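# Put cart bottle behind fridge bottle, then close fridge

## Task

A bottle is already on one shelf inside the refrigerator. Pick up the bottle that is on the cart and set it upright on that same shelf, right behind the bottle already there, then close the refrigerator door completely. At the end both bottles must be upright, the cart must be resting on its wheels, and the robot must not have fallen or be left leaning. Letting a glass bottle drop a long way fails, and so does swinging the door open or closed violently. Anything that stays in place only because the robot is holding it does not count.

## Robot and tools

ROBOT. A Hello Robot Stretch 4 with one arm: an omni-wheel base, a lift on a vertical mast, a telescoping arm that reaches forward, a wrist with yaw, pitch and roll, and a two-finger gripper. It stands about 1.6 m tall; the base rim lies within 0.23 m of the base origin. Cameras: head_camera, head_left_camera, head_right_camera (fisheye) and wrist_camera.

FRAMES. Base frame: origin on the floor below the base centre, x ahead, y to the left, z upward. hand_pose is a point between the open fingertips, given in the base frame; with all wrist joints at 0 its axes line up with the base frame, and the printed value may be slightly wrong. The odometry frame is the base frame as it was when the scene began.

execute_actions. Argument "actions": a list holding one action, or empty to just read state and images. Optional "cameras": a list of camera names, "all" (default, also when null or omitted) or [] for none; images come back in the order given on the "pictures" line. An action contains "base", "joints" or both, optionally with "pace" and "contact_limits"; alternatively it contains only "end_of_arm". All its motions begin at once and may finish at different moments.
- "base": exactly one key, each a relative offset from where the base last measured itself: {"translate_m": d} drives straight, forward positive, -2 to 2 m; {"strafe_m": d} slides sideways, left positive, -2 to 2 m; {"rotate_rad": d} turns in place, counter-clockwise (left) positive, -3.2 to 3.2 rad.
- "joints": absolute targets by name, not offsets. lift_m 0 to 1.2 m; arm_m 0 to 0.55 m (extension); wrist_yaw_rad -1.134 to 4.276 (0 straight ahead, positive turns left, 3.14 tucked back, above 3.4 the arm may block it); wrist_pitch_rad -1.117 to 4.259 (0 level, 1.57 pointing down); wrist_roll_rad -1.117 to 4.259 (0 puts fingers at equal height, positive turns the gripper clockwise when viewed from behind); gripper_m -0.038 to 0.141, the fingertip gap in metres (negative presses the tips together). Done tolerances: lift and arm ±0.004, yaw and roll ±0.02, pitch ±0.05, gripper ±0.004. A joint target outside its range is clipped and run, with a note; any other bad value or unknown key rejects the whole call and nothing moves.
- "pace": "slow", "default", "fast" or "max"; base top speeds 0.1/0.3/0.4/0.6 m/s and 1/2/3/4 rad/s respectively, lowered when the lift is above 0.2 (down to 0.3 m/s and 1 rad/s at lift 1.2).
- "contact_limits": only {"arm_m": v}, v from 0 (gentlest) to 0.75 (firmest), default 0.5; the arm stops when it pushes harder.
- {"end_of_arm": "enable_torque"} re-powers any wrist or gripper motor that shut itself off; it then holds its present position.
A part left out of an action can still be driving toward an earlier target without the status showing it. Once a result reports a stop, the remaining movement calls in that same reply are skipped.

wait: {"seconds": 0 to 10}; commands nothing and returns state and images. zoom_image: {"camera", "region": [x0, y0, x1, y1]} in pixels of that camera's most recent full image, top-left is (0,0), up to 504 by 504. read_manual: only licence texts. finished_scene: {"scene": n}; closes the scene for good and reports success, so call it only when the goal holds without the robot's help.

RESULTS. base_status and joint_status tell how each motion ended: "done" (for the base it means the wheels turned the commanded amount, slipping included), "off_target" (stopped short, may still push), "contact_stop_at_<key>" (hit something; that lift, arm or wheels go slack, a slack lift may sag under load), "limit_stop_at_<name>", "time_out", "torque_fault" (wrist or gripper motor went limp; send enable_torque). After such stops the old target is dropped. "limit_stop_at_tilt" means leaning beyond 6 degrees: lift, arm and wheels go slack and ignore commands until the lean eases. "limit_stop_at_own_body" means a joint was about to strike the robot; moving it away still works. It tends to happen with wrist_pitch_rad below -0.2 together with wrist_roll_rad below -0.4 or above 4. To unfold the wrist at the start, send lift_m 0.4 and wrist_yaw_rad 0 together. on_its_own lists what happened without being commanded; its "held at" is the held target, not the actual position.
lidar_m: 12 rough distances in metres, 30-degree sectors counter-clockwise starting straight ahead (4th left, 7th behind, 10th right); "-" means nothing seen or closer than 0.25 m. It misses glass, clear plastic and thin legs, sees from about 0.15 m up, and counts table tops. wrist_depth_mm: a 7 by 7 grid from top left of median depths, 100 to 2000 mm, clear objects skipped, robot body included. base_odometry counts wheel turns only; heading runs -3.142 to 3.142. If turned_by_wheels and turned_by_imu disagree by over about 0.1 rad, the base probably hit or slipped. base_tilt in degrees, forward and right positive, with a fixed bias up to about 1.5. motor_effort is percent of maximum, positive toward larger joint values, peak in brackets; it is noisy and biased. For wheel_0, wheel_1, wheel_2, positive turns the base right.

GRIPPING. Close to a gripper_m below the object's width; a deeper value squeezes harder and pulls the object toward the wrist. The reading and "done" do not prove a grasp; a firm squeeze at gripper_m of 0 or more shows up in the gripper effort. Tips pressed on a surface can jam; lift to free them.

CAUTIONS. Do not drive or turn with over 1 kg held and arm_m above 0.2, especially fast. Steady pushing or pulling, above all with the gripper high or a high contact limit, can tip the robot. Move the glass bottles and the door gently, never knock the cart over, and avoid pressing the gripper into things, which can cause a torque fault. The scene keeps running while you decide, and loose objects may occasionally be nudged.

Each tool is called after "Request:" in YAML: its name, and indented under it one key for each argument.

## Session

Request:
execute_actions:
  actions: []

Scene clock: 0.00 s.
base_odometry: x=+0.000 y=+0.000 heading=+0.000 (m, m, rad; odometry frame)
turned_by_wheels: +0.000 (rad since the last result)
turned_by_imu: +0.000 (rad since the last result)
base_tilt: forward=+0.2 right=+0.0 (deg)
lidar_m: 1.58 0.74 0.80 1.15 1.43 1.55 1.10 1.08 3.05 1.35 1.99 2.12
base_status: not commanded
joint_positions: lift_m=+0.128 arm_m=-0.002 wrist_yaw_rad=+3.053 wrist_pitch_rad=-0.013 wrist_roll_rad=-0.018 gripper_m=+0.057
joint_status: not commanded
motor_effort: lift_m=+21 arm_m=+1 wrist_yaw_rad=+1 wrist_pitch_rad=-6 wrist_roll_rad=+0 gripper_m=-3 wheel_0=+0 wheel_1=+0 wheel_2=+1 (%)
hand_pose: x=-0.1111 y=+0.1127 z=+0.3100 quat_wxyz=(+0.044, +0.006, -0.009, +0.999) (m; base frame)
wrist_depth_mm: - 141 - - 1983 1537 1336 / 108 140 1499 - 1983 1576 1336 / 113 141 1308 - 1983 1576 1336 / 138 198 - - 1983 1537 1336 / 1430 1499 1308 - 1863 1576 1281 / 1042 1078 200 1060 204 1160 1182 / 741 294 798 - 768 768 798
pictures: head_camera, head_left_camera, head_right_camera, wrist_camera
Images, in order (width x height): head_camera 420x560, head_left_camera 420x672, head_right_camera 420x672, wrist_camera 616x392.

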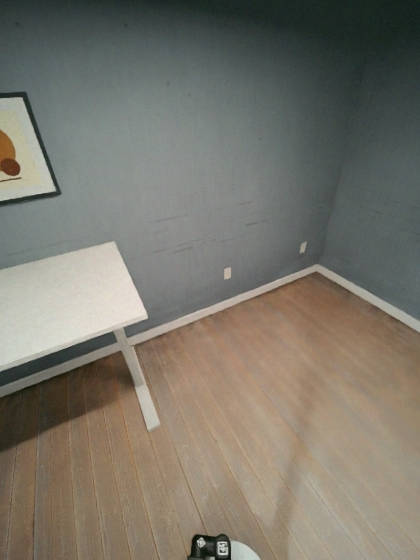

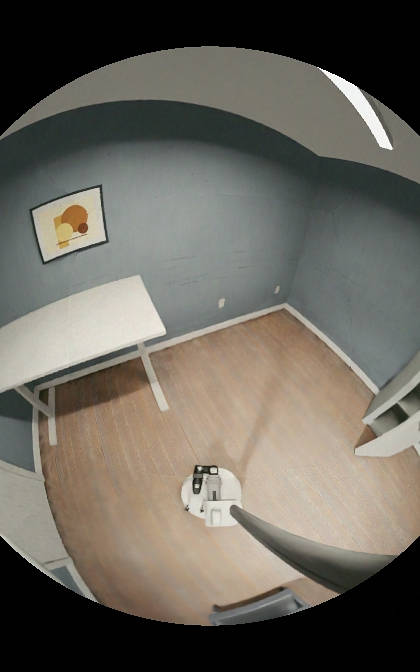

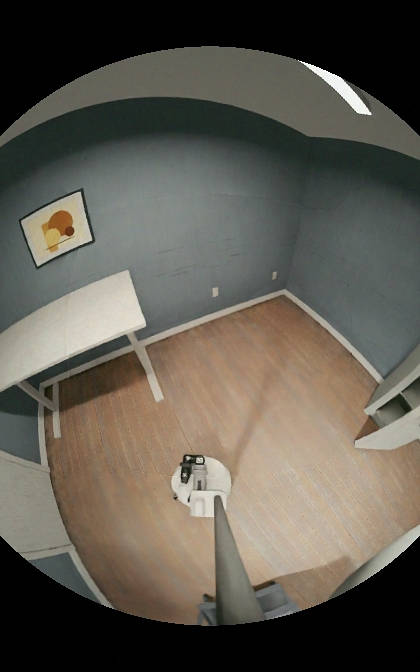

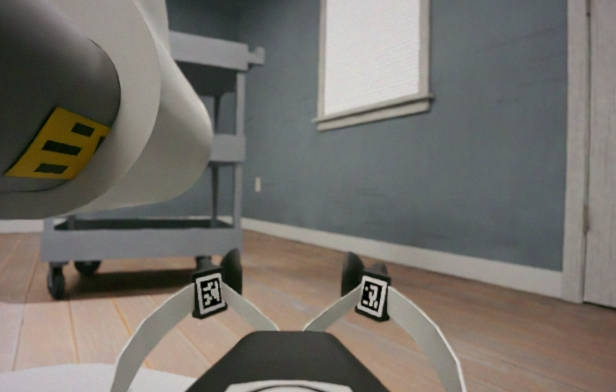

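Fridge to the right, cart behind right. Turn right.

Request:
execute_actions:
  actions:
    - {"base":{"rotate_rad":-2.0},"joints":{"lift_m":0.4,"wrist_yaw_rad":0}}

Scene clock: 5.20 s.
base_odometry: x=+0.000 y=+0.000 heading=-2.000 (m, m, rad; odometry frame)
turned_by_wheels: -2.000 (rad since the last result)
turned_by_imu: -1.985 (rad since the last result)
base_tilt: forward=+0.2 right=-0.1 (deg)
lidar_m: 2.86 1.36 2.22 1.97 0.79 0.74 0.85 1.31 1.43 1.59 1.08 1.11
base_status: done
joint_positions: lift_m=+0.400 arm_m=-0.002 wrist_yaw_rad=+0.001 wrist_pitch_rad=-0.013 wrist_roll_rad=-0.018 gripper_m=+0.057
joint_status: all done
motor_effort: lift_m=+24(29) arm_m=+1(0) wrist_yaw_rad=-1(8) wrist_pitch_rad=-6(6) wrist_roll_rad=-2(1) gripper_m=-1(3) wheel_0=-1(6) wheel_1=-2(8) wheel_2=-2(8) (%)
hand_pose: x=+0.4570 y=-0.0872 z=+0.5819 quat_wxyz=(+1.000, -0.009, -0.007, +0.000) (m; base frame)
wrist_depth_mm: 1025 - - - - - - / 1060 - - - - - - / 1042 - - - - - - / 1098 - - - - - - / 1078 - - - - - - / 1098 1576 200 1863 203 - - / 1098 1255 1397 - 1366 1366 1430
pictures: head_camera, head_left_camera, head_right_camera, wrist_camera
camera_calibration (this result's frames):
wrist_camera: T_world_to_cam=[[-0.014702, -0.999109, 0.0395612, -0.113221], [-0.00587363, -0.0394785, -0.999203, 0.631474], [0.999875, -0.0149226, -0.00528799, -0.223621], [0, 0, 0, 1]] pos_world=[0.225637, -0.0915276, 0.634267]
Images, in order (width x height): head_camera 420x560, head_left_camera 420x672, head_right_camera 420x672, wrist_camera 616x392.

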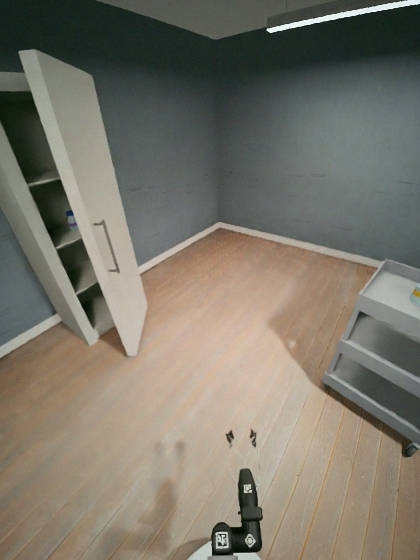

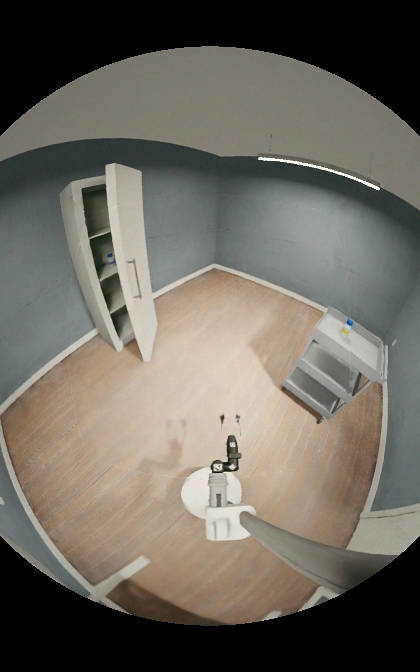

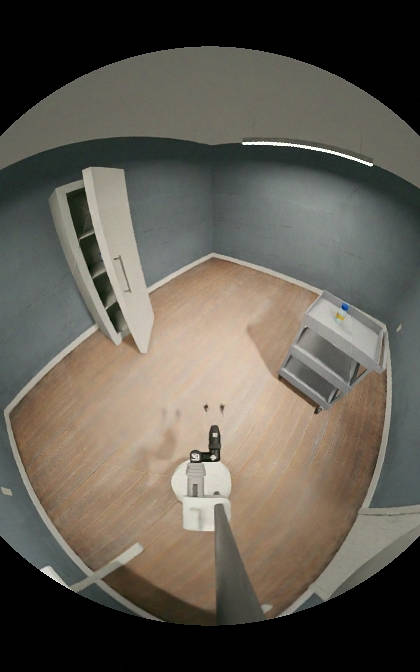

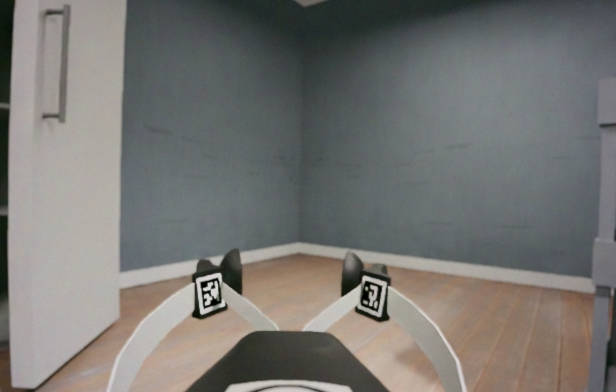

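Request:
execute_actions:
  actions:
    - {"base":{"rotate_rad":-0.7},"joints":{"lift_m":0.95}}

Request:
zoom_image:
  camera: "head_camera"
  region: [100,100,420,400]

Scene clock: 12.43 s.
base_odometry: x=+0.000 y=+0.000 heading=-2.700 (m, m, rad; odometry frame)
turned_by_wheels: -0.700 (rad since the last result)
turned_by_imu: -0.696 (rad since the last result)
base_tilt: forward=+0.1 right=+0.0 (deg)
lidar_m: 1.10 3.27 1.36 1.71 2.29 1.60 0.76 0.79 1.05 1.45 1.50 1.12
base_status: done
joint_positions: lift_m=+0.950 arm_m=-0.002 wrist_yaw_rad=+0.000 wrist_pitch_rad=-0.013 wrist_roll_rad=-0.018 gripper_m=+0.057
joint_status: all done
motor_effort: lift_m=+23(26) arm_m=+0(0) wrist_yaw_rad=+1(1) wrist_pitch_rad=-6(6) wrist_roll_rad=+1(0) gripper_m=-2(3) wheel_0=+1(3) wheel_1=+1(5) wheel_2=+1(5) (%)
hand_pose: x=+0.4570 y=-0.0874 z=+1.1319 quat_wxyz=(+1.000, -0.009, -0.007, +0.000) (m; base frame)
wrist_depth_mm: - - - - - - 1863 / - - - - - - 1808 / - - - - - - 1863 / - - - - - - 1808 / - - - - - - 1921 / - - 200 1138 204 - 1863 / - - - - 891 - 1808
pictures: head_camera, head_left_camera, head_right_camera, wrist_camera
camera_calibration (this result's frames):
wrist_camera: T_world_to_cam=[[-0.0152263, -0.999101, 0.0395616, -0.134893], [-0.00589443, -0.0394758, -0.999203, 1.18106], [0.999867, -0.0154474, -0.00528806, -0.220713], [0, 0, 0, 1]] pos_world=[0.225591, -0.0915575, 1.18429]
Images, in order (width x height): head_camera 420x560, head_left_camera 420x672, head_right_camera 420x672, wrist_camera 616x392.

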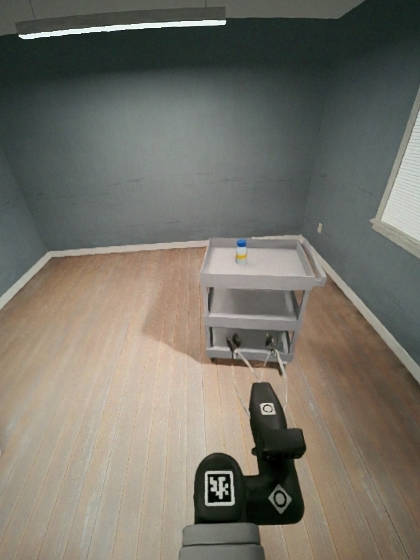

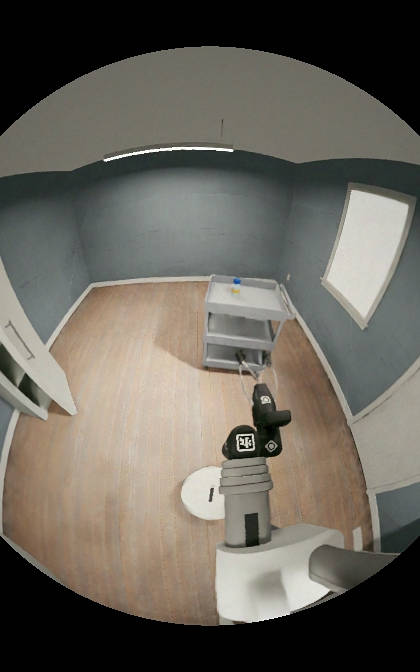

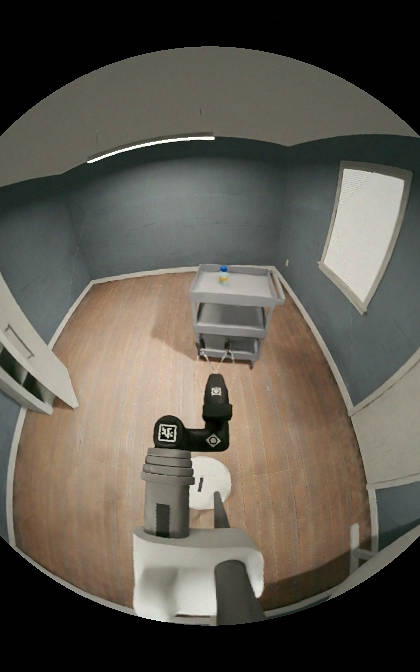

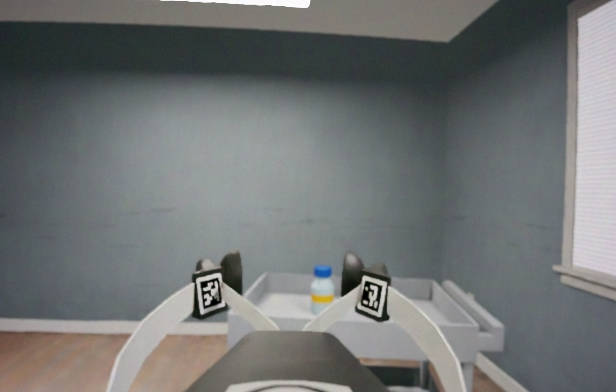

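Region (100, 100, 420, 400) of head_camera's 420x560 image, scaled by 1.575, with more detail than that image has; it fills the top 472 rows of this view, and the rest is white.

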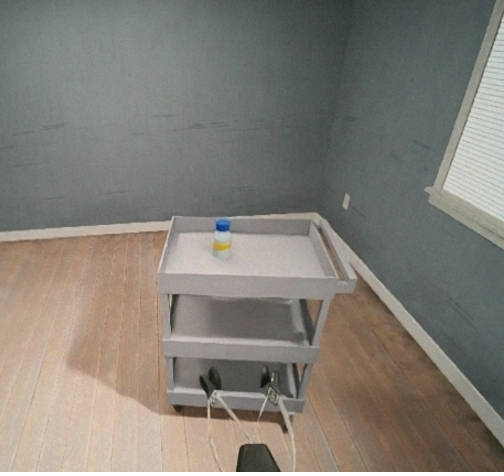

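Request:
execute_actions:
  actions:
    - {"base":{"strafe_m":-0.06},"joints":{"lift_m":0.8,"gripper_m":0.13}}
  cameras: []

Request:
execute_actions:
  actions:
    - {"base":{"translate_m":0.4}}
  cameras: ["head_camera","wrist_camera"]

Scene clock: 29.03 s.
base_odometry: x=-0.026 y=+0.054 heading=-2.700 (m, m, rad; odometry frame)
turned_by_wheels: +0.000 (rad since the last result)
turned_by_imu: -0.001 (rad since the last result)
base_tilt: forward=+0.2 right=+0.0 (deg)
lidar_m: 1.09 3.26 1.41 1.77 2.26 1.63 0.74 0.76 1.08 1.38 1.42 1.13
base_status: done
joint_positions: lift_m=+0.800 arm_m=-0.002 wrist_yaw_rad=+0.000 wrist_pitch_rad=-0.013 wrist_roll_rad=-0.018 gripper_m=+0.130
joint_status: all done
motor_effort: lift_m=+19(21) arm_m=+0(0) wrist_yaw_rad=+1(0) wrist_pitch_rad=-7(5) wrist_roll_rad=+1(1) gripper_m=+1(5) wheel_0=+0(9) wheel_1=+2(6) wheel_2=+1(1) (%)
hand_pose: x=+0.4570 y=-0.0874 z=+0.9823 quat_wxyz=(+1.000, -0.009, -0.007, +0.000) (m; base frame)
wrist_depth_mm: - - - - - - 1808 / - - - - - - 1756 / - - - - - - 1708 / - - - - - - 1661 / - - 1397 1138 1281 - 1756 / - - 946 917 878 - 1708 / - - - - 1182 - 1756
pictures: none
No camera images: the call's "cameras" was empty. Leave "cameras" out to get every camera's image.

Scene clock: 31.83 s.
base_odometry: x=-0.387 y=-0.117 heading=-2.700 (m, m, rad; odometry frame)
turned_by_wheels: +0.000 (rad since the last result)
turned_by_imu: -0.002 (rad since the last result)
base_tilt: forward=+0.1 right=+0.1 (deg)
lidar_m: 0.66 2.85 1.68 1.31 2.37 2.06 1.18 1.19 1.43 1.36 1.43 0.72
base_status: done
joint_positions: lift_m=+0.800 arm_m=-0.002 wrist_yaw_rad=+0.000 wrist_pitch_rad=-0.013 wrist_roll_rad=-0.018 gripper_m=+0.130
joint_status: not commanded
motor_effort: lift_m=+19(19) arm_m=+0(0) wrist_yaw_rad=+1(1) wrist_pitch_rad=-5(6) wrist_roll_rad=+1(1) gripper_m=+1(0) wheel_0=+0(3) wheel_1=+0(4) wheel_2=+2(8) (%)
hand_pose: x=+0.4570 y=-0.0874 z=+0.9822 quat_wxyz=(+1.000, -0.009, -0.007, +0.000) (m; base frame)
wrist_depth_mm: - - - - - - 1756 / - - - - - - 1708 / - - - - - - 1756 / - - - - - - 1661 / - - - - - - 1756 / - 512 508 723 484 699 585 / - 525 512 - 488 477 469
pictures: head_camera, wrist_camera
camera_calibration (this result's frames):
wrist_camera: T_world_to_cam=[[-0.0152263, -0.999101, 0.0395614, -0.128972], [-0.00589312, -0.0394757, -0.999203, 1.03152], [0.999867, -0.0154473, -0.00528675, -0.221505], [0, 0, 0, 1]] pos_world=[0.225591, -0.0915575, 1.03463]
Images, in order (width x height): head_camera 420x560, wrist_camera 616x392.

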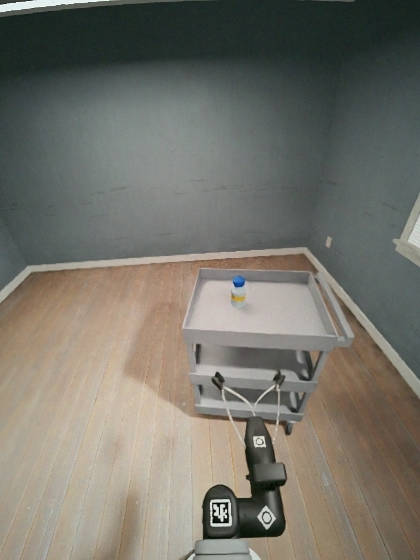

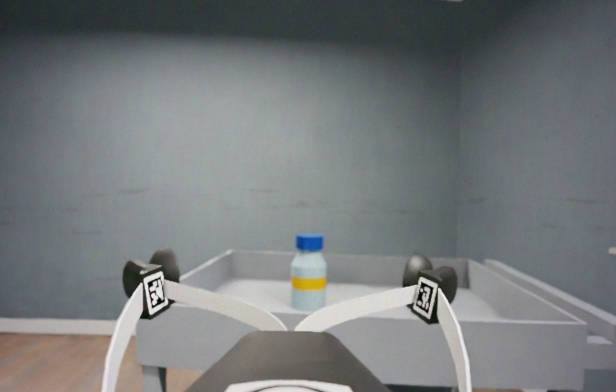

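Request:
execute_actions:
  actions:
    - {"base":{"strafe_m":-0.012},"joints":{"lift_m":0.785,"wrist_pitch_rad":0.2}}
  cameras: []

Request:
execute_actions:
  actions:
    - {"joints":{"arm_m":0.39},"pace":"slow"}
  cameras: ["head_camera","wrist_camera"]

Scene clock: 42.10 s.
base_odometry: x=-0.392 y=-0.106 heading=-2.700 (m, m, rad; odometry frame)
turned_by_wheels: +0.000 (rad since the last result)
turned_by_imu: -0.001 (rad since the last result)
base_tilt: forward=+0.2 right=+0.0 (deg)
lidar_m: 0.68 2.85 1.67 1.32 2.40 2.05 1.16 1.17 1.43 1.33 1.41 0.71
base_status: done
joint_positions: lift_m=+0.785 arm_m=-0.002 wrist_yaw_rad=+0.000 wrist_pitch_rad=+0.202 wrist_roll_rad=-0.018 gripper_m=+0.130
joint_status: all done
motor_effort: lift_m=+19(19) arm_m=+0(0) wrist_yaw_rad=+0(1) wrist_pitch_rad=-5(5) wrist_roll_rad=+1(0) gripper_m=+0(0) wheel_0=+1(6) wheel_1=-1(7) wheel_2=+0(2) (%)
hand_pose: x=+0.4511 y=-0.0874 z=+0.9056 quat_wxyz=(+0.995, -0.009, +0.101, +0.001) (m; base frame)
wrist_depth_mm: - - - - - - 1708 / - - - - - - 1708 / - - - - - - 1756 / - - 788 741 931 809 1537 / - - 530 517 500 492 484 / 1808 574 891 1025 917 1921 1537 / 1464 1366 768 - 798 750 1499
pictures: none
No camera images: the call's "cameras" was empty. Leave "cameras" out to get every camera's image.

Scene clock: 47.30 s.
base_odometry: x=-0.392 y=-0.106 heading=-2.700 (m, m, rad; odometry frame)
turned_by_wheels: +0.000 (rad since the last result)
turned_by_imu: -0.001 (rad since the last result)
base_tilt: forward=+0.2 right=-0.1 (deg)
lidar_m: 0.70 2.84 1.70 1.32 2.36 2.05 1.17 1.21 1.44 1.33 1.41 0.72
base_status: not commanded
joint_positions: lift_m=+0.785 arm_m=+0.388 wrist_yaw_rad=+0.000 wrist_pitch_rad=+0.202 wrist_roll_rad=-0.018 gripper_m=+0.130
joint_status: all done
motor_effort: lift_m=+19(19) arm_m=+10(8) wrist_yaw_rad=+1(1) wrist_pitch_rad=-6(5) wrist_roll_rad=+0(3) gripper_m=+1(1) wheel_0=+1(1) wheel_1=-1(1) wheel_2=+0(0) (%)
hand_pose: x=+0.8420 y=-0.0874 z=+0.9055 quat_wxyz=(+0.995, -0.009, +0.101, +0.001) (m; base frame)
wrist_depth_mm: 1983 - - - - - 1708 / - - - - - - 1661 / - - - - - - 1661 / - - 580 359 - - 1618 / - 387 535 342 564 549 525 / 304 338 349 345 357 399 402 / 286 297 314 - 310 310 317
pictures: head_camera, wrist_camera
camera_calibration (this result's frames):
wrist_camera: T_world_to_cam=[[-0.00642014, -0.999101, 0.0419161, -0.129624], [-0.219247, -0.0394906, -0.97487, 1.11477], [0.975648, -0.0154488, -0.218797, -0.393096], [0, 0, 0, 1]] pos_world=[0.627102, -0.0915568, 1.00618]
Images, in order (width x height): head_camera 420x560, wrist_camera 616x392.

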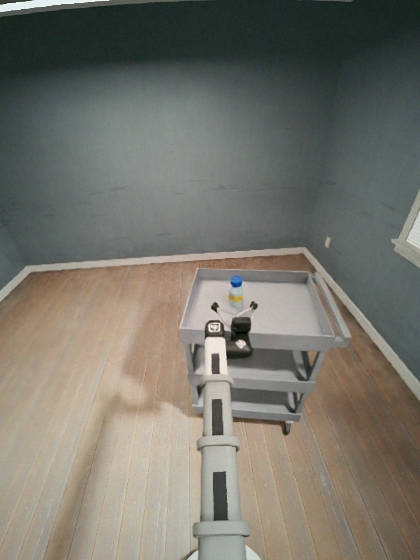

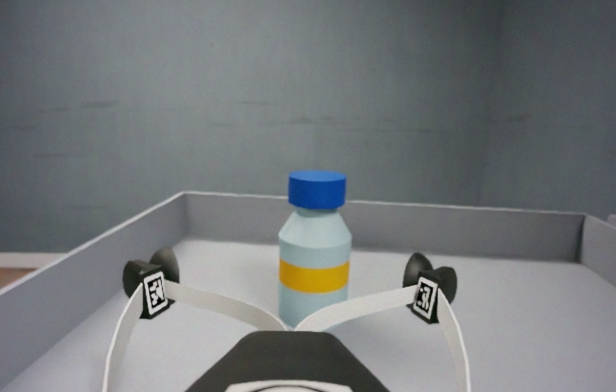

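Request:
execute_actions:
  actions:
    - {"base":{"strafe_m":-0.015},"joints":{"arm_m":0.495},"pace":"slow"}
  cameras: ["head_camera","wrist_camera"]

Scene clock: 54.00 s.
base_odometry: x=-0.399 y=-0.092 heading=-2.700 (m, m, rad; odometry frame)
turned_by_wheels: +0.000 (rad since the last result)
turned_by_imu: -0.001 (rad since the last result)
base_tilt: forward=+0.2 right=+0.0 (deg)
lidar_m: 0.68 2.84 1.74 1.36 2.40 2.06 1.16 1.19 1.44 1.33 1.40 0.71
base_status: done
joint_positions: lift_m=+0.785 arm_m=+0.493 wrist_yaw_rad=+0.000 wrist_pitch_rad=+0.202 wrist_roll_rad=-0.018 gripper_m=+0.130
joint_status: all done
motor_effort: lift_m=+19(19) arm_m=+9(7) wrist_yaw_rad=+0(1) wrist_pitch_rad=-5(5) wrist_roll_rad=+0(1) gripper_m=+0(0) wheel_0=+2(5) wheel_1=-2(3) wheel_2=+0(1) (%)
hand_pose: x=+0.9469 y=-0.0874 z=+0.9055 quat_wxyz=(+0.995, -0.009, +0.101, +0.001) (m; base frame)
wrist_depth_mm: 1921 1921 1983 1983 - 1983 1661 / 1983 1983 - - - - 1661 / - - - - - - 1661 / - - - - - - 1661 / - 389 477 235 459 445 442 / 307 338 345 230 355 399 402 / 289 297 312 - 309 309 317
pictures: head_camera, wrist_camera
camera_calibration (this result's frames):
wrist_camera: T_world_to_cam=[[-0.00641984, -0.999101, 0.0419161, -0.12895], [-0.219255, -0.0394906, -0.974868, 1.1378], [0.975646, -0.0154488, -0.218805, -0.495529], [0, 0, 0, 1]] pos_world=[0.732101, -0.0915568, 1.00618]
Images, in order (width x height): head_camera 420x560, wrist_camera 616x392.

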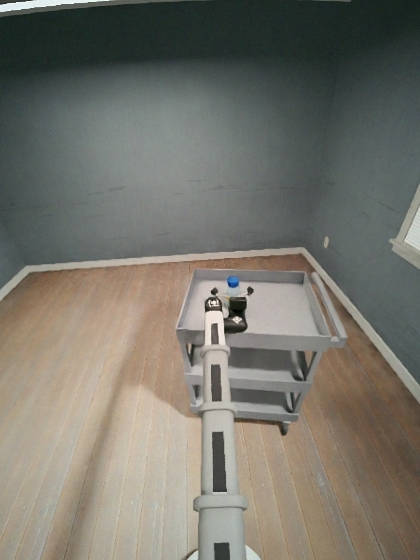

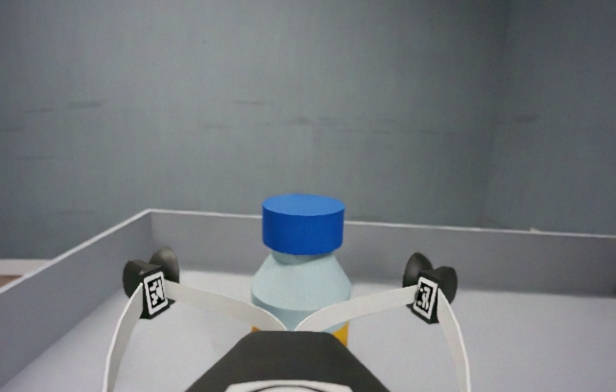

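Request:
execute_actions:
  actions:
    - {"joints":{"lift_m":0.772,"arm_m":0.505},"pace":"slow"}
  cameras: []

Request:
execute_actions:
  actions:
    - {"joints":{"gripper_m":0.0}}
  cameras: ["wrist_camera"]

Request:
execute_actions:
  actions:
    - {"joints":{"lift_m":0.9},"pace":"slow"}
  cameras: ["head_camera","wrist_camera"]

Scene clock: 62.67 s.
base_odometry: x=-0.399 y=-0.092 heading=-2.700 (m, m, rad; odometry frame)
turned_by_wheels: +0.000 (rad since the last result)
turned_by_imu: -0.001 (rad since the last result)
base_tilt: forward=+0.3 right=+0.0 (deg)
lidar_m: 0.68 2.84 1.72 1.34 2.41 2.05 1.18 1.18 1.43 1.36 1.42 0.70
base_status: not commanded
joint_positions: lift_m=+0.772 arm_m=+0.503 wrist_yaw_rad=+0.000 wrist_pitch_rad=+0.202 wrist_roll_rad=-0.018 gripper_m=+0.130
joint_status: all done
motor_effort: lift_m=+18(20) arm_m=+9(7) wrist_yaw_rad=+0(0) wrist_pitch_rad=-5(5) wrist_roll_rad=+0(2) gripper_m=+0(0) wheel_0=+2(2) wheel_1=-3(2) wheel_2=+1(1) (%)
hand_pose: x=+0.9570 y=-0.0874 z=+0.8926 quat_wxyz=(+0.995, -0.009, +0.101, +0.001) (m; base frame)
wrist_depth_mm: 1863 1808 1983 1983 1983 - 1618 / 1921 1983 - - - - 1661 / 1983 - - - - - 1661 / - - - 220 - - 1618 / 345 387 462 223 442 436 430 / 306 315 324 216 332 375 377 / 272 278 293 - 289 290 297
pictures: none
No camera images: the call's "cameras" was empty. Leave "cameras" out to get every camera's image.

Scene clock: 64.87 s.
base_odometry: x=-0.399 y=-0.092 heading=-2.700 (m, m, rad; odometry frame)
turned_by_wheels: +0.000 (rad since the last result)
turned_by_imu: -0.001 (rad since the last result)
base_tilt: forward=+0.3 right=-0.1 (deg)
lidar_m: 0.66 2.85 1.68 1.35 2.41 2.03 1.18 1.21 1.42 1.34 1.40 0.71
base_status: not commanded
joint_positions: lift_m=+0.772 arm_m=+0.504 wrist_yaw_rad=-0.001 wrist_pitch_rad=+0.201 wrist_roll_rad=-0.018 gripper_m=+0.001
joint_status: all done
motor_effort: lift_m=+18(19) arm_m=+8(9) wrist_yaw_rad=+5(9) wrist_pitch_rad=-3(5) wrist_roll_rad=+2(1) gripper_m=-25(23) wheel_0=-1(2) wheel_1=-3(2) wheel_2=+0(1) (%)
hand_pose: x=+0.9570 y=-0.0878 z=+0.8928 quat_wxyz=(+0.995, -0.009, +0.100, +0.000) (m; base frame)
wrist_depth_mm: 1808 1808 1983 1983 1983 - 1661 / 1921 1983 1983 - - - 1661 / 1983 1983 - - - - 1708 / - - - 206 - - 1618 / 345 430 462 207 442 436 427 / 307 319 202 207 186 375 379 / 274 276 282 - 290 276 297
pictures: wrist_camera
camera_calibration (this result's frames):
wrist_camera: T_world_to_cam=[[-0.00793108, -0.999088, 0.0419546, -0.127358], [-0.218542, -0.0392099, -0.97504, 1.12704], [0.975795, -0.016902, -0.218031, -0.509079], [0, 0, 0, 1]] pos_world=[0.742052, -0.091655, 0.993254]
Images, in order (width x height): wrist_camera 616x392.

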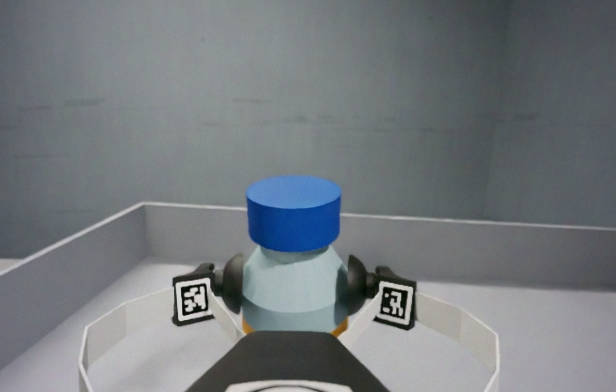

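Scene clock: 66.77 s.
base_odometry: x=-0.399 y=-0.092 heading=-2.700 (m, m, rad; odometry frame)
turned_by_wheels: +0.000 (rad since the last result)
turned_by_imu: +0.000 (rad since the last result)
base_tilt: forward=+0.2 right=-0.1 (deg)
lidar_m: 0.69 2.82 1.71 1.34 2.41 2.04 1.16 1.19 1.43 1.34 1.40 0.69
base_status: not commanded
joint_positions: lift_m=+0.900 arm_m=+0.504 wrist_yaw_rad=+0.000 wrist_pitch_rad=+0.208 wrist_roll_rad=-0.018 gripper_m=+0.001
joint_status: all done
motor_effort: lift_m=+26(26) arm_m=+8(9) wrist_yaw_rad=+1(5) wrist_pitch_rad=-21(22) wrist_roll_rad=+0(1) gripper_m=-25(25) wheel_0=+1(0) wheel_1=-2(2) wheel_2=+1(1) (%)
hand_pose: x=+0.9567 y=-0.0875 z=+1.0184 quat_wxyz=(+0.995, -0.009, +0.104, +0.001) (m; base frame)
wrist_depth_mm: 1808 1863 1921 1983 - - 1661 / 1983 1983 1983 - - - 1661 / - - - - - - 1618 / - - - 211 - - 1618 / - - - 208 - - 1708 / 1983 176 204 204 186 1863 1499 / 1618 436 459 - 473 459 455
pictures: head_camera, wrist_camera
camera_calibration (this result's frames):
wrist_camera: T_world_to_cam=[[-0.00640019, -0.999097, 0.0419954, -0.133779], [-0.224658, -0.039486, -0.973637, 1.25386], [0.974417, -0.0156661, -0.224203, -0.473723], [0, 0, 0, 1]] pos_world=[0.742438, -0.0915693, 1.12021]
Images, in order (width x height): head_camera 420x560, wrist_camera 616x392.

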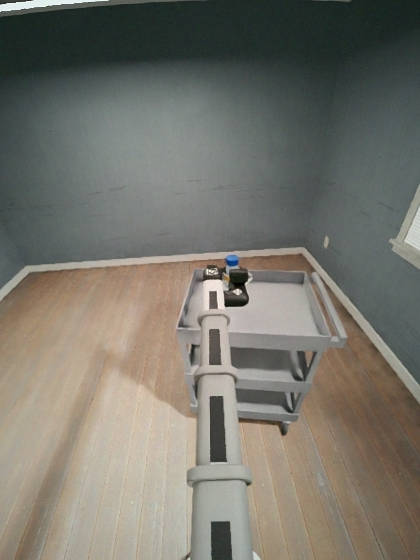

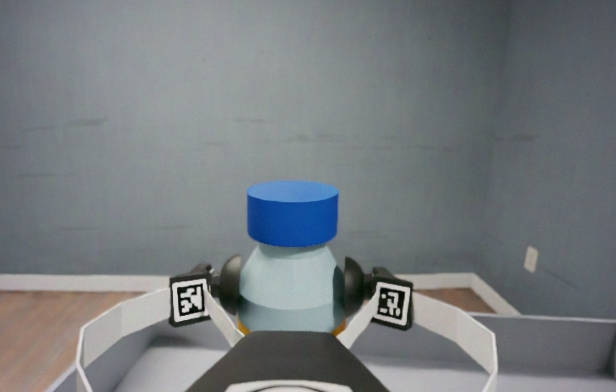

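Request:
execute_actions:
  actions:
    - {"joints":{"arm_m":0.0}}
  cameras: []

Request:
execute_actions:
  actions:
    - {"base":{"rotate_rad":1.75},"pace":"slow"}

Scene clock: 73.23 s.
base_odometry: x=-0.399 y=-0.092 heading=-2.700 (m, m, rad; odometry frame)
turned_by_wheels: +0.000 (rad since the last result)
turned_by_imu: -0.001 (rad since the last result)
base_tilt: forward=+0.2 right=-0.1 (deg)
lidar_m: 0.42 2.86 1.70 1.34 2.37 2.03 1.17 1.20 1.44 1.33 1.38 0.68
base_status: not commanded
joint_positions: lift_m=+0.900 arm_m=+0.002 wrist_yaw_rad=+0.000 wrist_pitch_rad=+0.208 wrist_roll_rad=-0.018 gripper_m=+0.001
joint_status: all done
motor_effort: lift_m=+26(26) arm_m=-9(8) wrist_yaw_rad=+1(1) wrist_pitch_rad=-22(21) wrist_roll_rad=+1(0) gripper_m=-25(24) wheel_0=+1(1) wheel_1=-1(1) wheel_2=+1(1) (%)
hand_pose: x=+0.4547 y=-0.0875 z=+1.0183 quat_wxyz=(+0.995, -0.009, +0.104, +0.001) (m; base frame)
wrist_depth_mm: - - - - - - 1708 / - - - - - - 1661 / - - - - - - 1708 / - - - 210 - - 1708 / - - 750 208 854 788 1618 / - 176 203 205 186 517 504 / 1537 1576 931 - 931 521 1576
pictures: none
No camera images: the call's "cameras" was empty. Leave "cameras" out to get every camera's image.

Scene clock: 76.27 s.
base_odometry: x=-0.399 y=-0.092 heading=-0.950 (m, m, rad; odometry frame)
turned_by_wheels: +1.750 (rad since the last result)
turned_by_imu: +1.735 (rad since the last result)
base_tilt: forward=+0.1 right=+0.0 (deg)
lidar_m: 1.80 2.46 1.16 1.13 1.27 1.37 1.34 0.81 0.70 0.70 2.96 1.34
base_status: done
joint_positions: lift_m=+0.900 arm_m=+0.002 wrist_yaw_rad=+0.000 wrist_pitch_rad=+0.208 wrist_roll_rad=-0.018 gripper_m=+0.001
joint_status: not commanded
motor_effort: lift_m=+26(26) arm_m=-9(9) wrist_yaw_rad=+0(0) wrist_pitch_rad=-22(22) wrist_roll_rad=+1(1) gripper_m=-25(25) wheel_0=-2(0) wheel_1=-1(4) wheel_2=-1(5) (%)
hand_pose: x=+0.4548 y=-0.0874 z=+1.0184 quat_wxyz=(+0.995, -0.009, +0.104, +0.001) (m; base frame)
wrist_depth_mm: - - - - 1078 1255 1921 / - - - - 1138 1281 1921 / - - - - 1138 1336 - / - - - 211 1205 1499 - / - - - 209 1255 1537 - / 1983 177 203 205 186 1983 - / 1576 1576 1661 - 1430 1537 1661
pictures: head_camera, head_left_camera, head_right_camera, wrist_camera
camera_calibration (this result's frames):
wrist_camera: T_world_to_cam=[[-0.00604135, -0.9991, 0.0419915, -0.13705], [-0.22472, -0.0395618, -0.97362, 1.14109], [0.974405, -0.0153183, -0.224279, 0.0155018], [0, 0, 0, 1]] pos_world=[0.240493, -0.0915453, 1.12022]
Images, in order (width x height): head_camera 420x560, head_left_camera 420x672, head_right_camera 420x672, wrist_camera 616x392.

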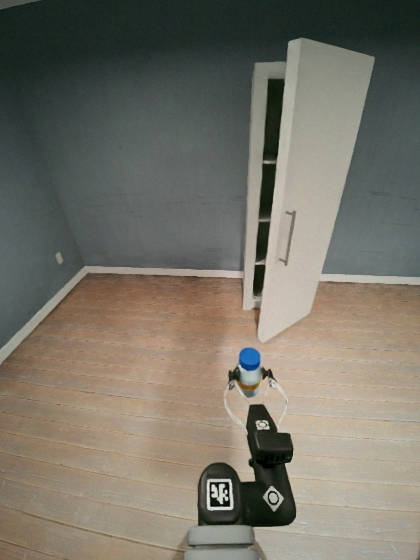

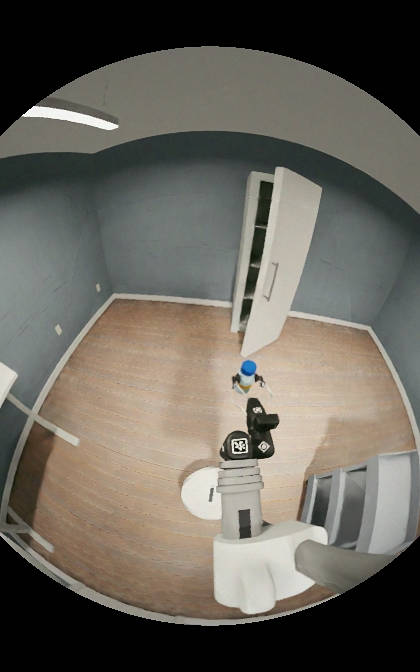

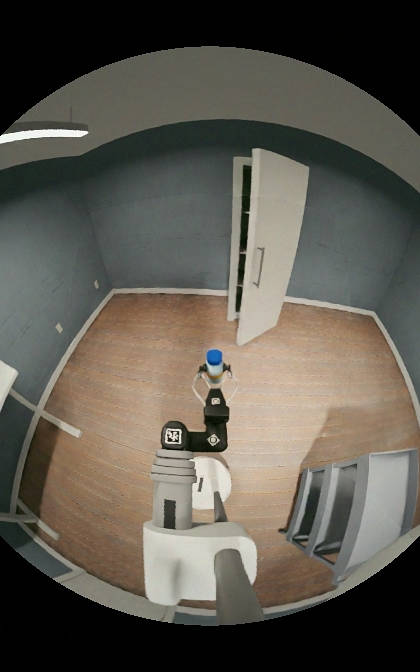

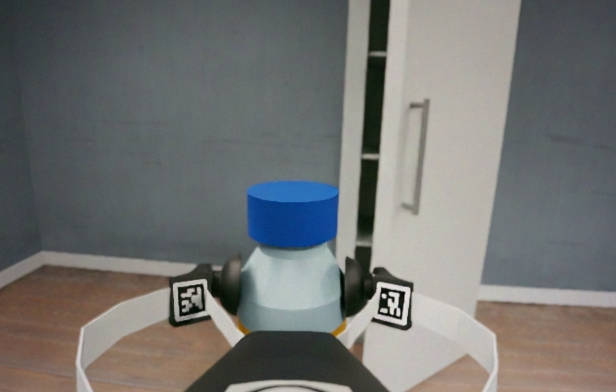

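Request:
execute_actions:
  actions:
    - {"base":{"rotate_rad":1.57}}
  cameras: []

Request:
execute_actions:
  actions:
    - {"base":{"strafe_m":-1.45}}

Scene clock: 96.30 s.
base_odometry: x=-0.399 y=-0.092 heading=+0.620 (m, m, rad; odometry frame)
turned_by_wheels: +1.570 (rad since the last result)
turned_by_imu: +1.556 (rad since the last result)
base_tilt: forward=+0.1 right=+0.0 (deg)
lidar_m: 0.42 1.26 1.37 1.34 0.79 0.65 0.70 2.95 1.35 1.39 2.46 1.16
base_status: done
joint_positions: lift_m=+0.900 arm_m=+0.002 wrist_yaw_rad=+0.000 wrist_pitch_rad=+0.207 wrist_roll_rad=-0.018 gripper_m=+0.001
joint_status: not commanded
motor_effort: lift_m=+25(26) arm_m=-8(9) wrist_yaw_rad=+0(3) wrist_pitch_rad=-21(21) wrist_roll_rad=-1(1) gripper_m=-24(25) wheel_0=-1(5) wheel_1=+1(4) wheel_2=+0(8) (%)
hand_pose: x=+0.4548 y=-0.0873 z=+1.0185 quat_wxyz=(+0.995, -0.009, +0.104, +0.001) (m; base frame)
wrist_depth_mm: 1708 1708 1708 1576 1576 1576 1537 / 1708 1708 1756 1708 1661 1576 1576 / 1464 1537 1618 1708 1661 1661 1618 / 1708 1863 1808 211 1756 1708 1708 / 1708 - 1921 208 1808 1808 1708 / 1708 176 203 204 185 1863 1863 / 1576 1618 1618 - 1708 1708 1756
pictures: none
No camera images: the call's "cameras" was empty. Leave "cameras" out to get every camera's image.

Scene clock: 102.47 s.
base_odometry: x=+0.444 y=-1.273 heading=+0.620 (m, m, rad; odometry frame)
turned_by_wheels: +0.000 (rad since the last result)
turned_by_imu: -0.007 (rad since the last result)
base_tilt: forward=+0.2 right=+0.0 (deg)
lidar_m: 0.43 1.51 1.65 2.79 1.59 0.33 0.32 0.45 0.43 0.89 0.96 1.49
base_status: done
joint_positions: lift_m=+0.900 arm_m=+0.002 wrist_yaw_rad=+0.000 wrist_pitch_rad=+0.208 wrist_roll_rad=-0.018 gripper_m=+0.001
joint_status: not commanded
motor_effort: lift_m=+25(25) arm_m=-9(8) wrist_yaw_rad=+0(0) wrist_pitch_rad=-21(21) wrist_roll_rad=+0(2) gripper_m=-24(26) wheel_0=+0(9) wheel_1=+0(8) wheel_2=+0(1) (%)
hand_pose: x=+0.4548 y=-0.0874 z=+1.0185 quat_wxyz=(+0.995, -0.009, +0.104, +0.001) (m; base frame)
wrist_depth_mm: 1576 1537 1499 1430 1397 1366 1336 / 1618 1537 1499 1499 1464 1430 1366 / 1661 1618 1576 1576 1499 1430 1430 / 1756 1661 1618 211 1576 1537 1464 / 1756 1756 1708 208 1618 1576 1464 / 1921 176 203 205 186 1576 1397 / 1537 1576 1661 - 1661 1661 1366
pictures: head_camera, head_left_camera, head_right_camera, wrist_camera
camera_calibration (this result's frames):
wrist_camera: T_world_to_cam=[[-0.00622508, -0.999099, 0.0419874, -0.137016], [-0.224682, -0.0395171, -0.973631, 1.14116], [0.974412, -0.0154947, -0.224233, 0.0154669], [0, 0, 0, 1]] pos_world=[0.240474, -0.0915579, 1.12029]
Images, in order (width x height): head_camera 420x560, head_left_camera 420x672, head_right_camera 420x672, wrist_camera 616x392.

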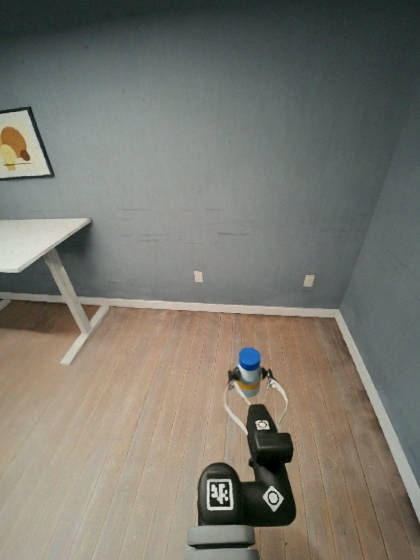

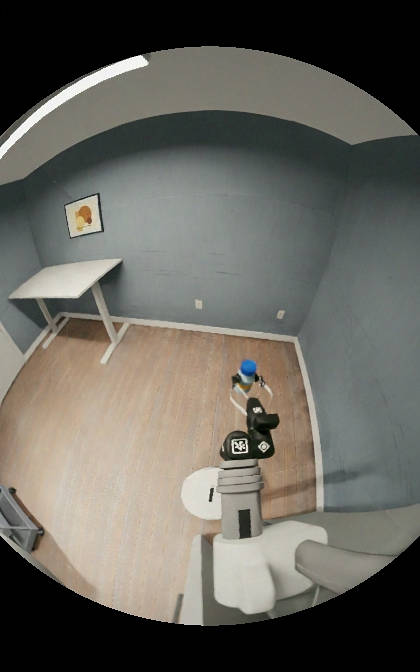

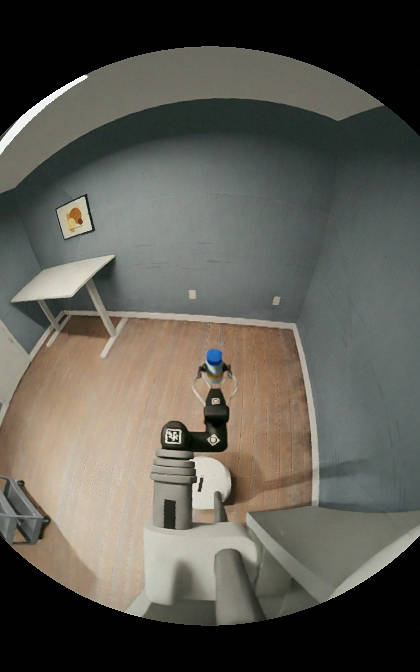

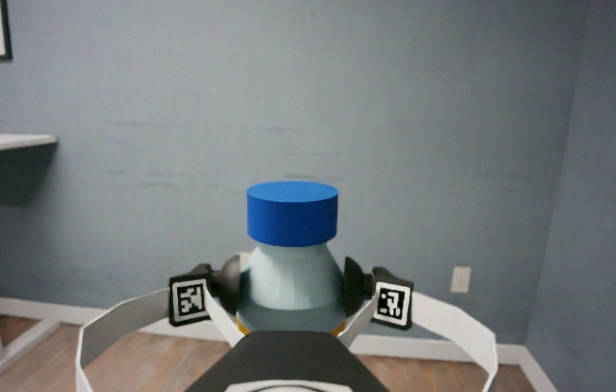

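Request:
execute_actions:
  actions:
    - {"base":{"translate_m":-0.3},"pace":"slow"}
  cameras: ["head_left_camera","head_right_camera"]

Scene clock: 111.33 s.
base_odometry: x=+0.200 y=-1.447 heading=+0.620 (m, m, rad; odometry frame)
turned_by_wheels: +0.000 (rad since the last result)
turned_by_imu: -0.007 (rad since the last result)
base_tilt: forward=+0.2 right=+0.0 (deg)
lidar_m: 0.46 1.78 2.12 1.63 0.46 0.37 0.38 0.38 0.33 0.27 0.94 1.41
base_status: done
joint_positions: lift_m=+0.900 arm_m=+0.001 wrist_yaw_rad=+0.000 wrist_pitch_rad=+0.208 wrist_roll_rad=-0.018 gripper_m=+0.001
joint_status: not commanded
motor_effort: lift_m=+25(25) arm_m=-8(9) wrist_yaw_rad=+1(4) wrist_pitch_rad=-21(22) wrist_roll_rad=+0(0) gripper_m=-26(23) wheel_0=-2(12) wheel_1=-1(12) wheel_2=+1(10) (%)
hand_pose: x=+0.4544 y=-0.0874 z=+1.0185 quat_wxyz=(+0.995, -0.009, +0.104, +0.001) (m; base frame)
wrist_depth_mm: 1863 1808 1756 1708 1708 1661 1397 / 1863 1863 1863 1756 1708 1708 1430 / 1921 1983 1921 1808 1808 1808 1397 / - - 1983 211 1863 1863 1397 / - - 1983 208 1921 1863 1336 / 1921 177 204 204 186 1808 1366 / 1576 1576 1618 - 1661 1618 1308
pictures: head_left_camera, head_right_camera
Images, in order (width x height): head_left_camera 420x672, head_right_camera 420x672.

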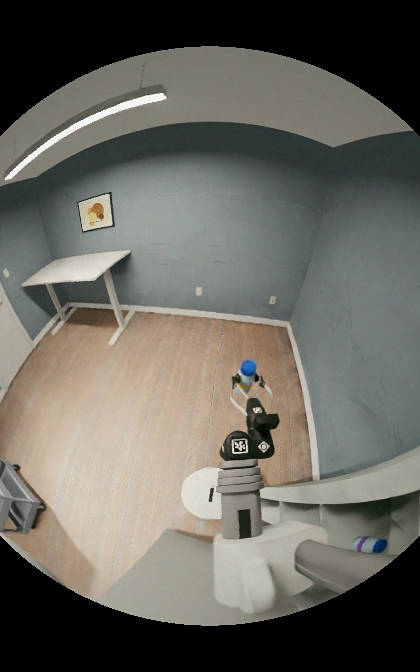

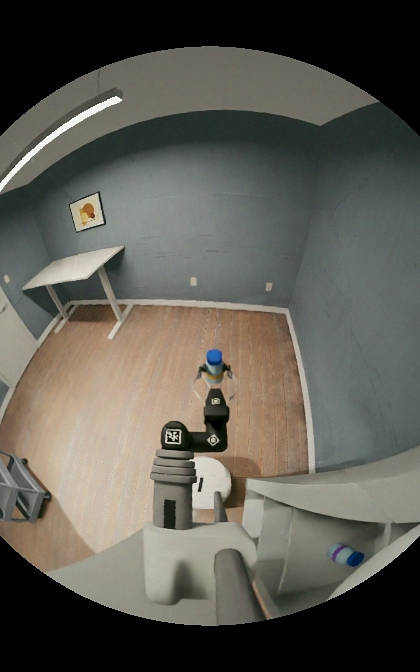

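Request:
execute_actions:
  actions:
    - {"base":{"translate_m":-0.3},"pace":"slow"}
  cameras: []

Request:
execute_actions:
  actions:
    - {"base":{"strafe_m":0.65}}
  cameras: []

Request:
execute_actions:
  actions:
    - {"base":{"rotate_rad":-1.57},"pace":"slow"}

Scene clock: 120.80 s.
base_odometry: x=-0.042 y=-1.620 heading=+0.620 (m, m, rad; odometry frame)
turned_by_wheels: +0.000 (rad since the last result)
turned_by_imu: +0.005 (rad since the last result)
base_tilt: forward=+0.2 right=+0.0 (deg)
lidar_m: 2.30 2.02 2.67 1.39 0.25 0.25 - 0.25 0.28 0.26 0.29 1.36
base_status: done
joint_positions: lift_m=+0.900 arm_m=+0.001 wrist_yaw_rad=+0.000 wrist_pitch_rad=+0.208 wrist_roll_rad=-0.018 gripper_m=+0.001
joint_status: not commanded
on_its_own: the wheels are slack since a contact_stop
motor_effort: lift_m=+25(24) arm_m=-7(7) wrist_yaw_rad=+1(8) wrist_pitch_rad=-21(24) wrist_roll_rad=+2(1) gripper_m=-24(25) wheel_0=+0(28) wheel_1=+0(26) wheel_2=+0(36) (%)
hand_pose: x=+0.4544 y=-0.0875 z=+1.0185 quat_wxyz=(+0.995, -0.009, +0.104, +0.001) (m; base frame)
wrist_depth_mm: - - 1983 1983 1983 1921 1397 / - - - - - 1983 1366 / - - - - - - 1366 / - - - 211 - - 1366 / - - - 209 - - 1308 / 1983 177 203 205 186 1756 1308 / 1576 1618 1618 - 1708 1618 1281
pictures: none
No camera images: the call's "cameras" was empty. Leave "cameras" out to get every camera's image.

Scene clock: 122.53 s.
base_odometry: x=-0.089 y=-1.520 heading=+0.639 (m, m, rad; odometry frame)
turned_by_wheels: +0.019 (rad since the last result)
turned_by_imu: +0.019 (rad since the last result)
base_tilt: forward=+0.1 right=-0.1 (deg)
lidar_m: 0.43 1.96 2.65 1.32 0.25 0.25 - 0.25 0.33 0.36 0.44 1.62
base_status: strafe_m contact_stop (by the wheels' count: +0.108 of +0.650)
joint_positions: lift_m=+0.900 arm_m=+0.001 wrist_yaw_rad=+0.000 wrist_pitch_rad=+0.208 wrist_roll_rad=-0.018 gripper_m=+0.001
joint_status: not commanded
on_its_own: the wheels are slack since a contact_stop
motor_effort: lift_m=+24(24) arm_m=-7(7) wrist_yaw_rad=+0(2) wrist_pitch_rad=-21(23) wrist_roll_rad=+0(1) gripper_m=-24(24) wheel_0=+0(29) wheel_1=+0(15) wheel_2=+0(35) (%)
hand_pose: x=+0.4545 y=-0.0874 z=+1.0185 quat_wxyz=(+0.995, -0.009, +0.104, +0.001) (m; base frame)
wrist_depth_mm: - - - - 1921 1863 1708 / - - - - - 1983 1708 / - - - - - - 1618 / - - - 211 - - 1618 / - - - 208 - - 1576 / 1983 177 203 205 185 - 1499 / 1618 1576 1618 - 1661 1661 1499
pictures: none
No camera images: the call's "cameras" was empty. Leave "cameras" out to get every camera's image.

not run: a stop came earlier in this reply.

Request:
execute_actions:
  actions: []

Scene clock: 125.80 s.
base_odometry: x=-0.089 y=-1.520 heading=+0.639 (m, m, rad; odometry frame)
turned_by_wheels: +0.000 (rad since the last result)
turned_by_imu: -0.001 (rad since the last result)
base_tilt: forward=+0.1 right=+0.0 (deg)
lidar_m: 0.41 1.92 2.62 1.32 0.25 0.25 - 0.26 0.36 0.37 0.43 1.62
base_status: strafe_m contact_stop (by the wheels' count: +0.108 of +0.650)
joint_positions: lift_m=+0.900 arm_m=+0.001 wrist_yaw_rad=+0.000 wrist_pitch_rad=+0.208 wrist_roll_rad=-0.018 gripper_m=+0.001
joint_status: not commanded
on_its_own: the wheels are slack since a contact_stop
motor_effort: lift_m=+24(24) arm_m=-7(7) wrist_yaw_rad=+0(2) wrist_pitch_rad=-21(23) wrist_roll_rad=+0(1) gripper_m=-25(24) wheel_0=+0(29) wheel_1=+0(15) wheel_2=+0(35) (%)
hand_pose: x=+0.4545 y=-0.0874 z=+1.0185 quat_wxyz=(+0.995, -0.009, +0.104, +0.001) (m; base frame)
wrist_depth_mm: - - - 1983 1983 1863 1661 / - - - - - 1983 1618 / - - - - - - 1661 / - - - 211 - - 1618 / - - - 209 - - 1618 / 1983 177 204 204 186 - 1537 / 1576 1661 1618 - 1661 1661 1464
pictures: head_camera, head_left_camera, head_right_camera, wrist_camera
camera_calibration (this result's frames):
wrist_camera: T_world_to_cam=[[-0.00600712, -0.999101, 0.0419647, -0.137034], [-0.224696, -0.0395437, -0.973626, 1.14114], [0.97441, -0.015278, -0.224257, 0.0157985], [0, 0, 0, 1]] pos_world=[0.240192, -0.0915441, 1.12034]
Images, in order (width x height): head_camera 420x560, head_left_camera 420x672, head_right_camera 420x672, wrist_camera 616x392.

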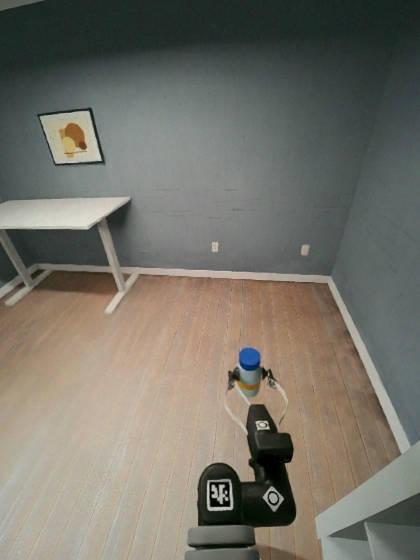

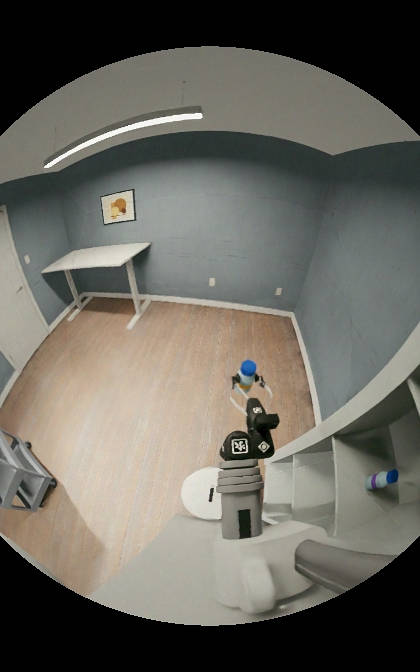

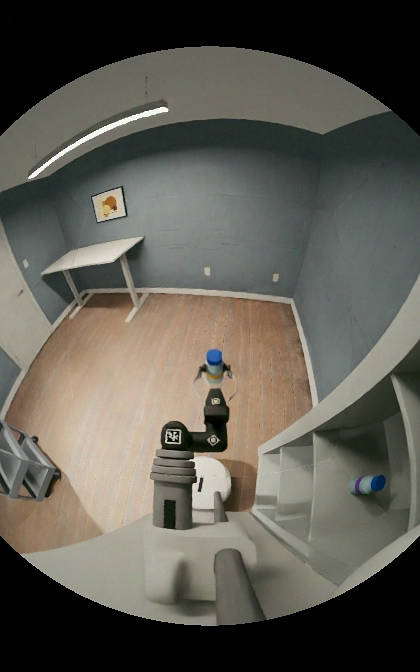

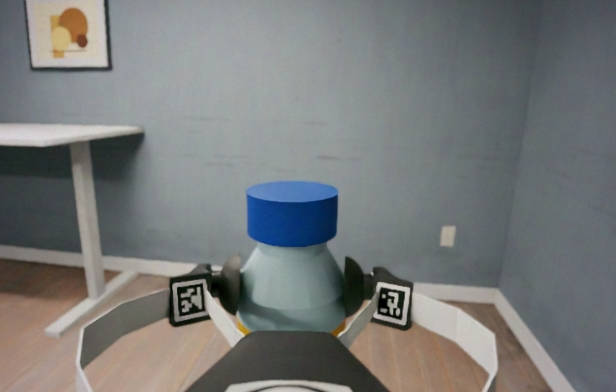

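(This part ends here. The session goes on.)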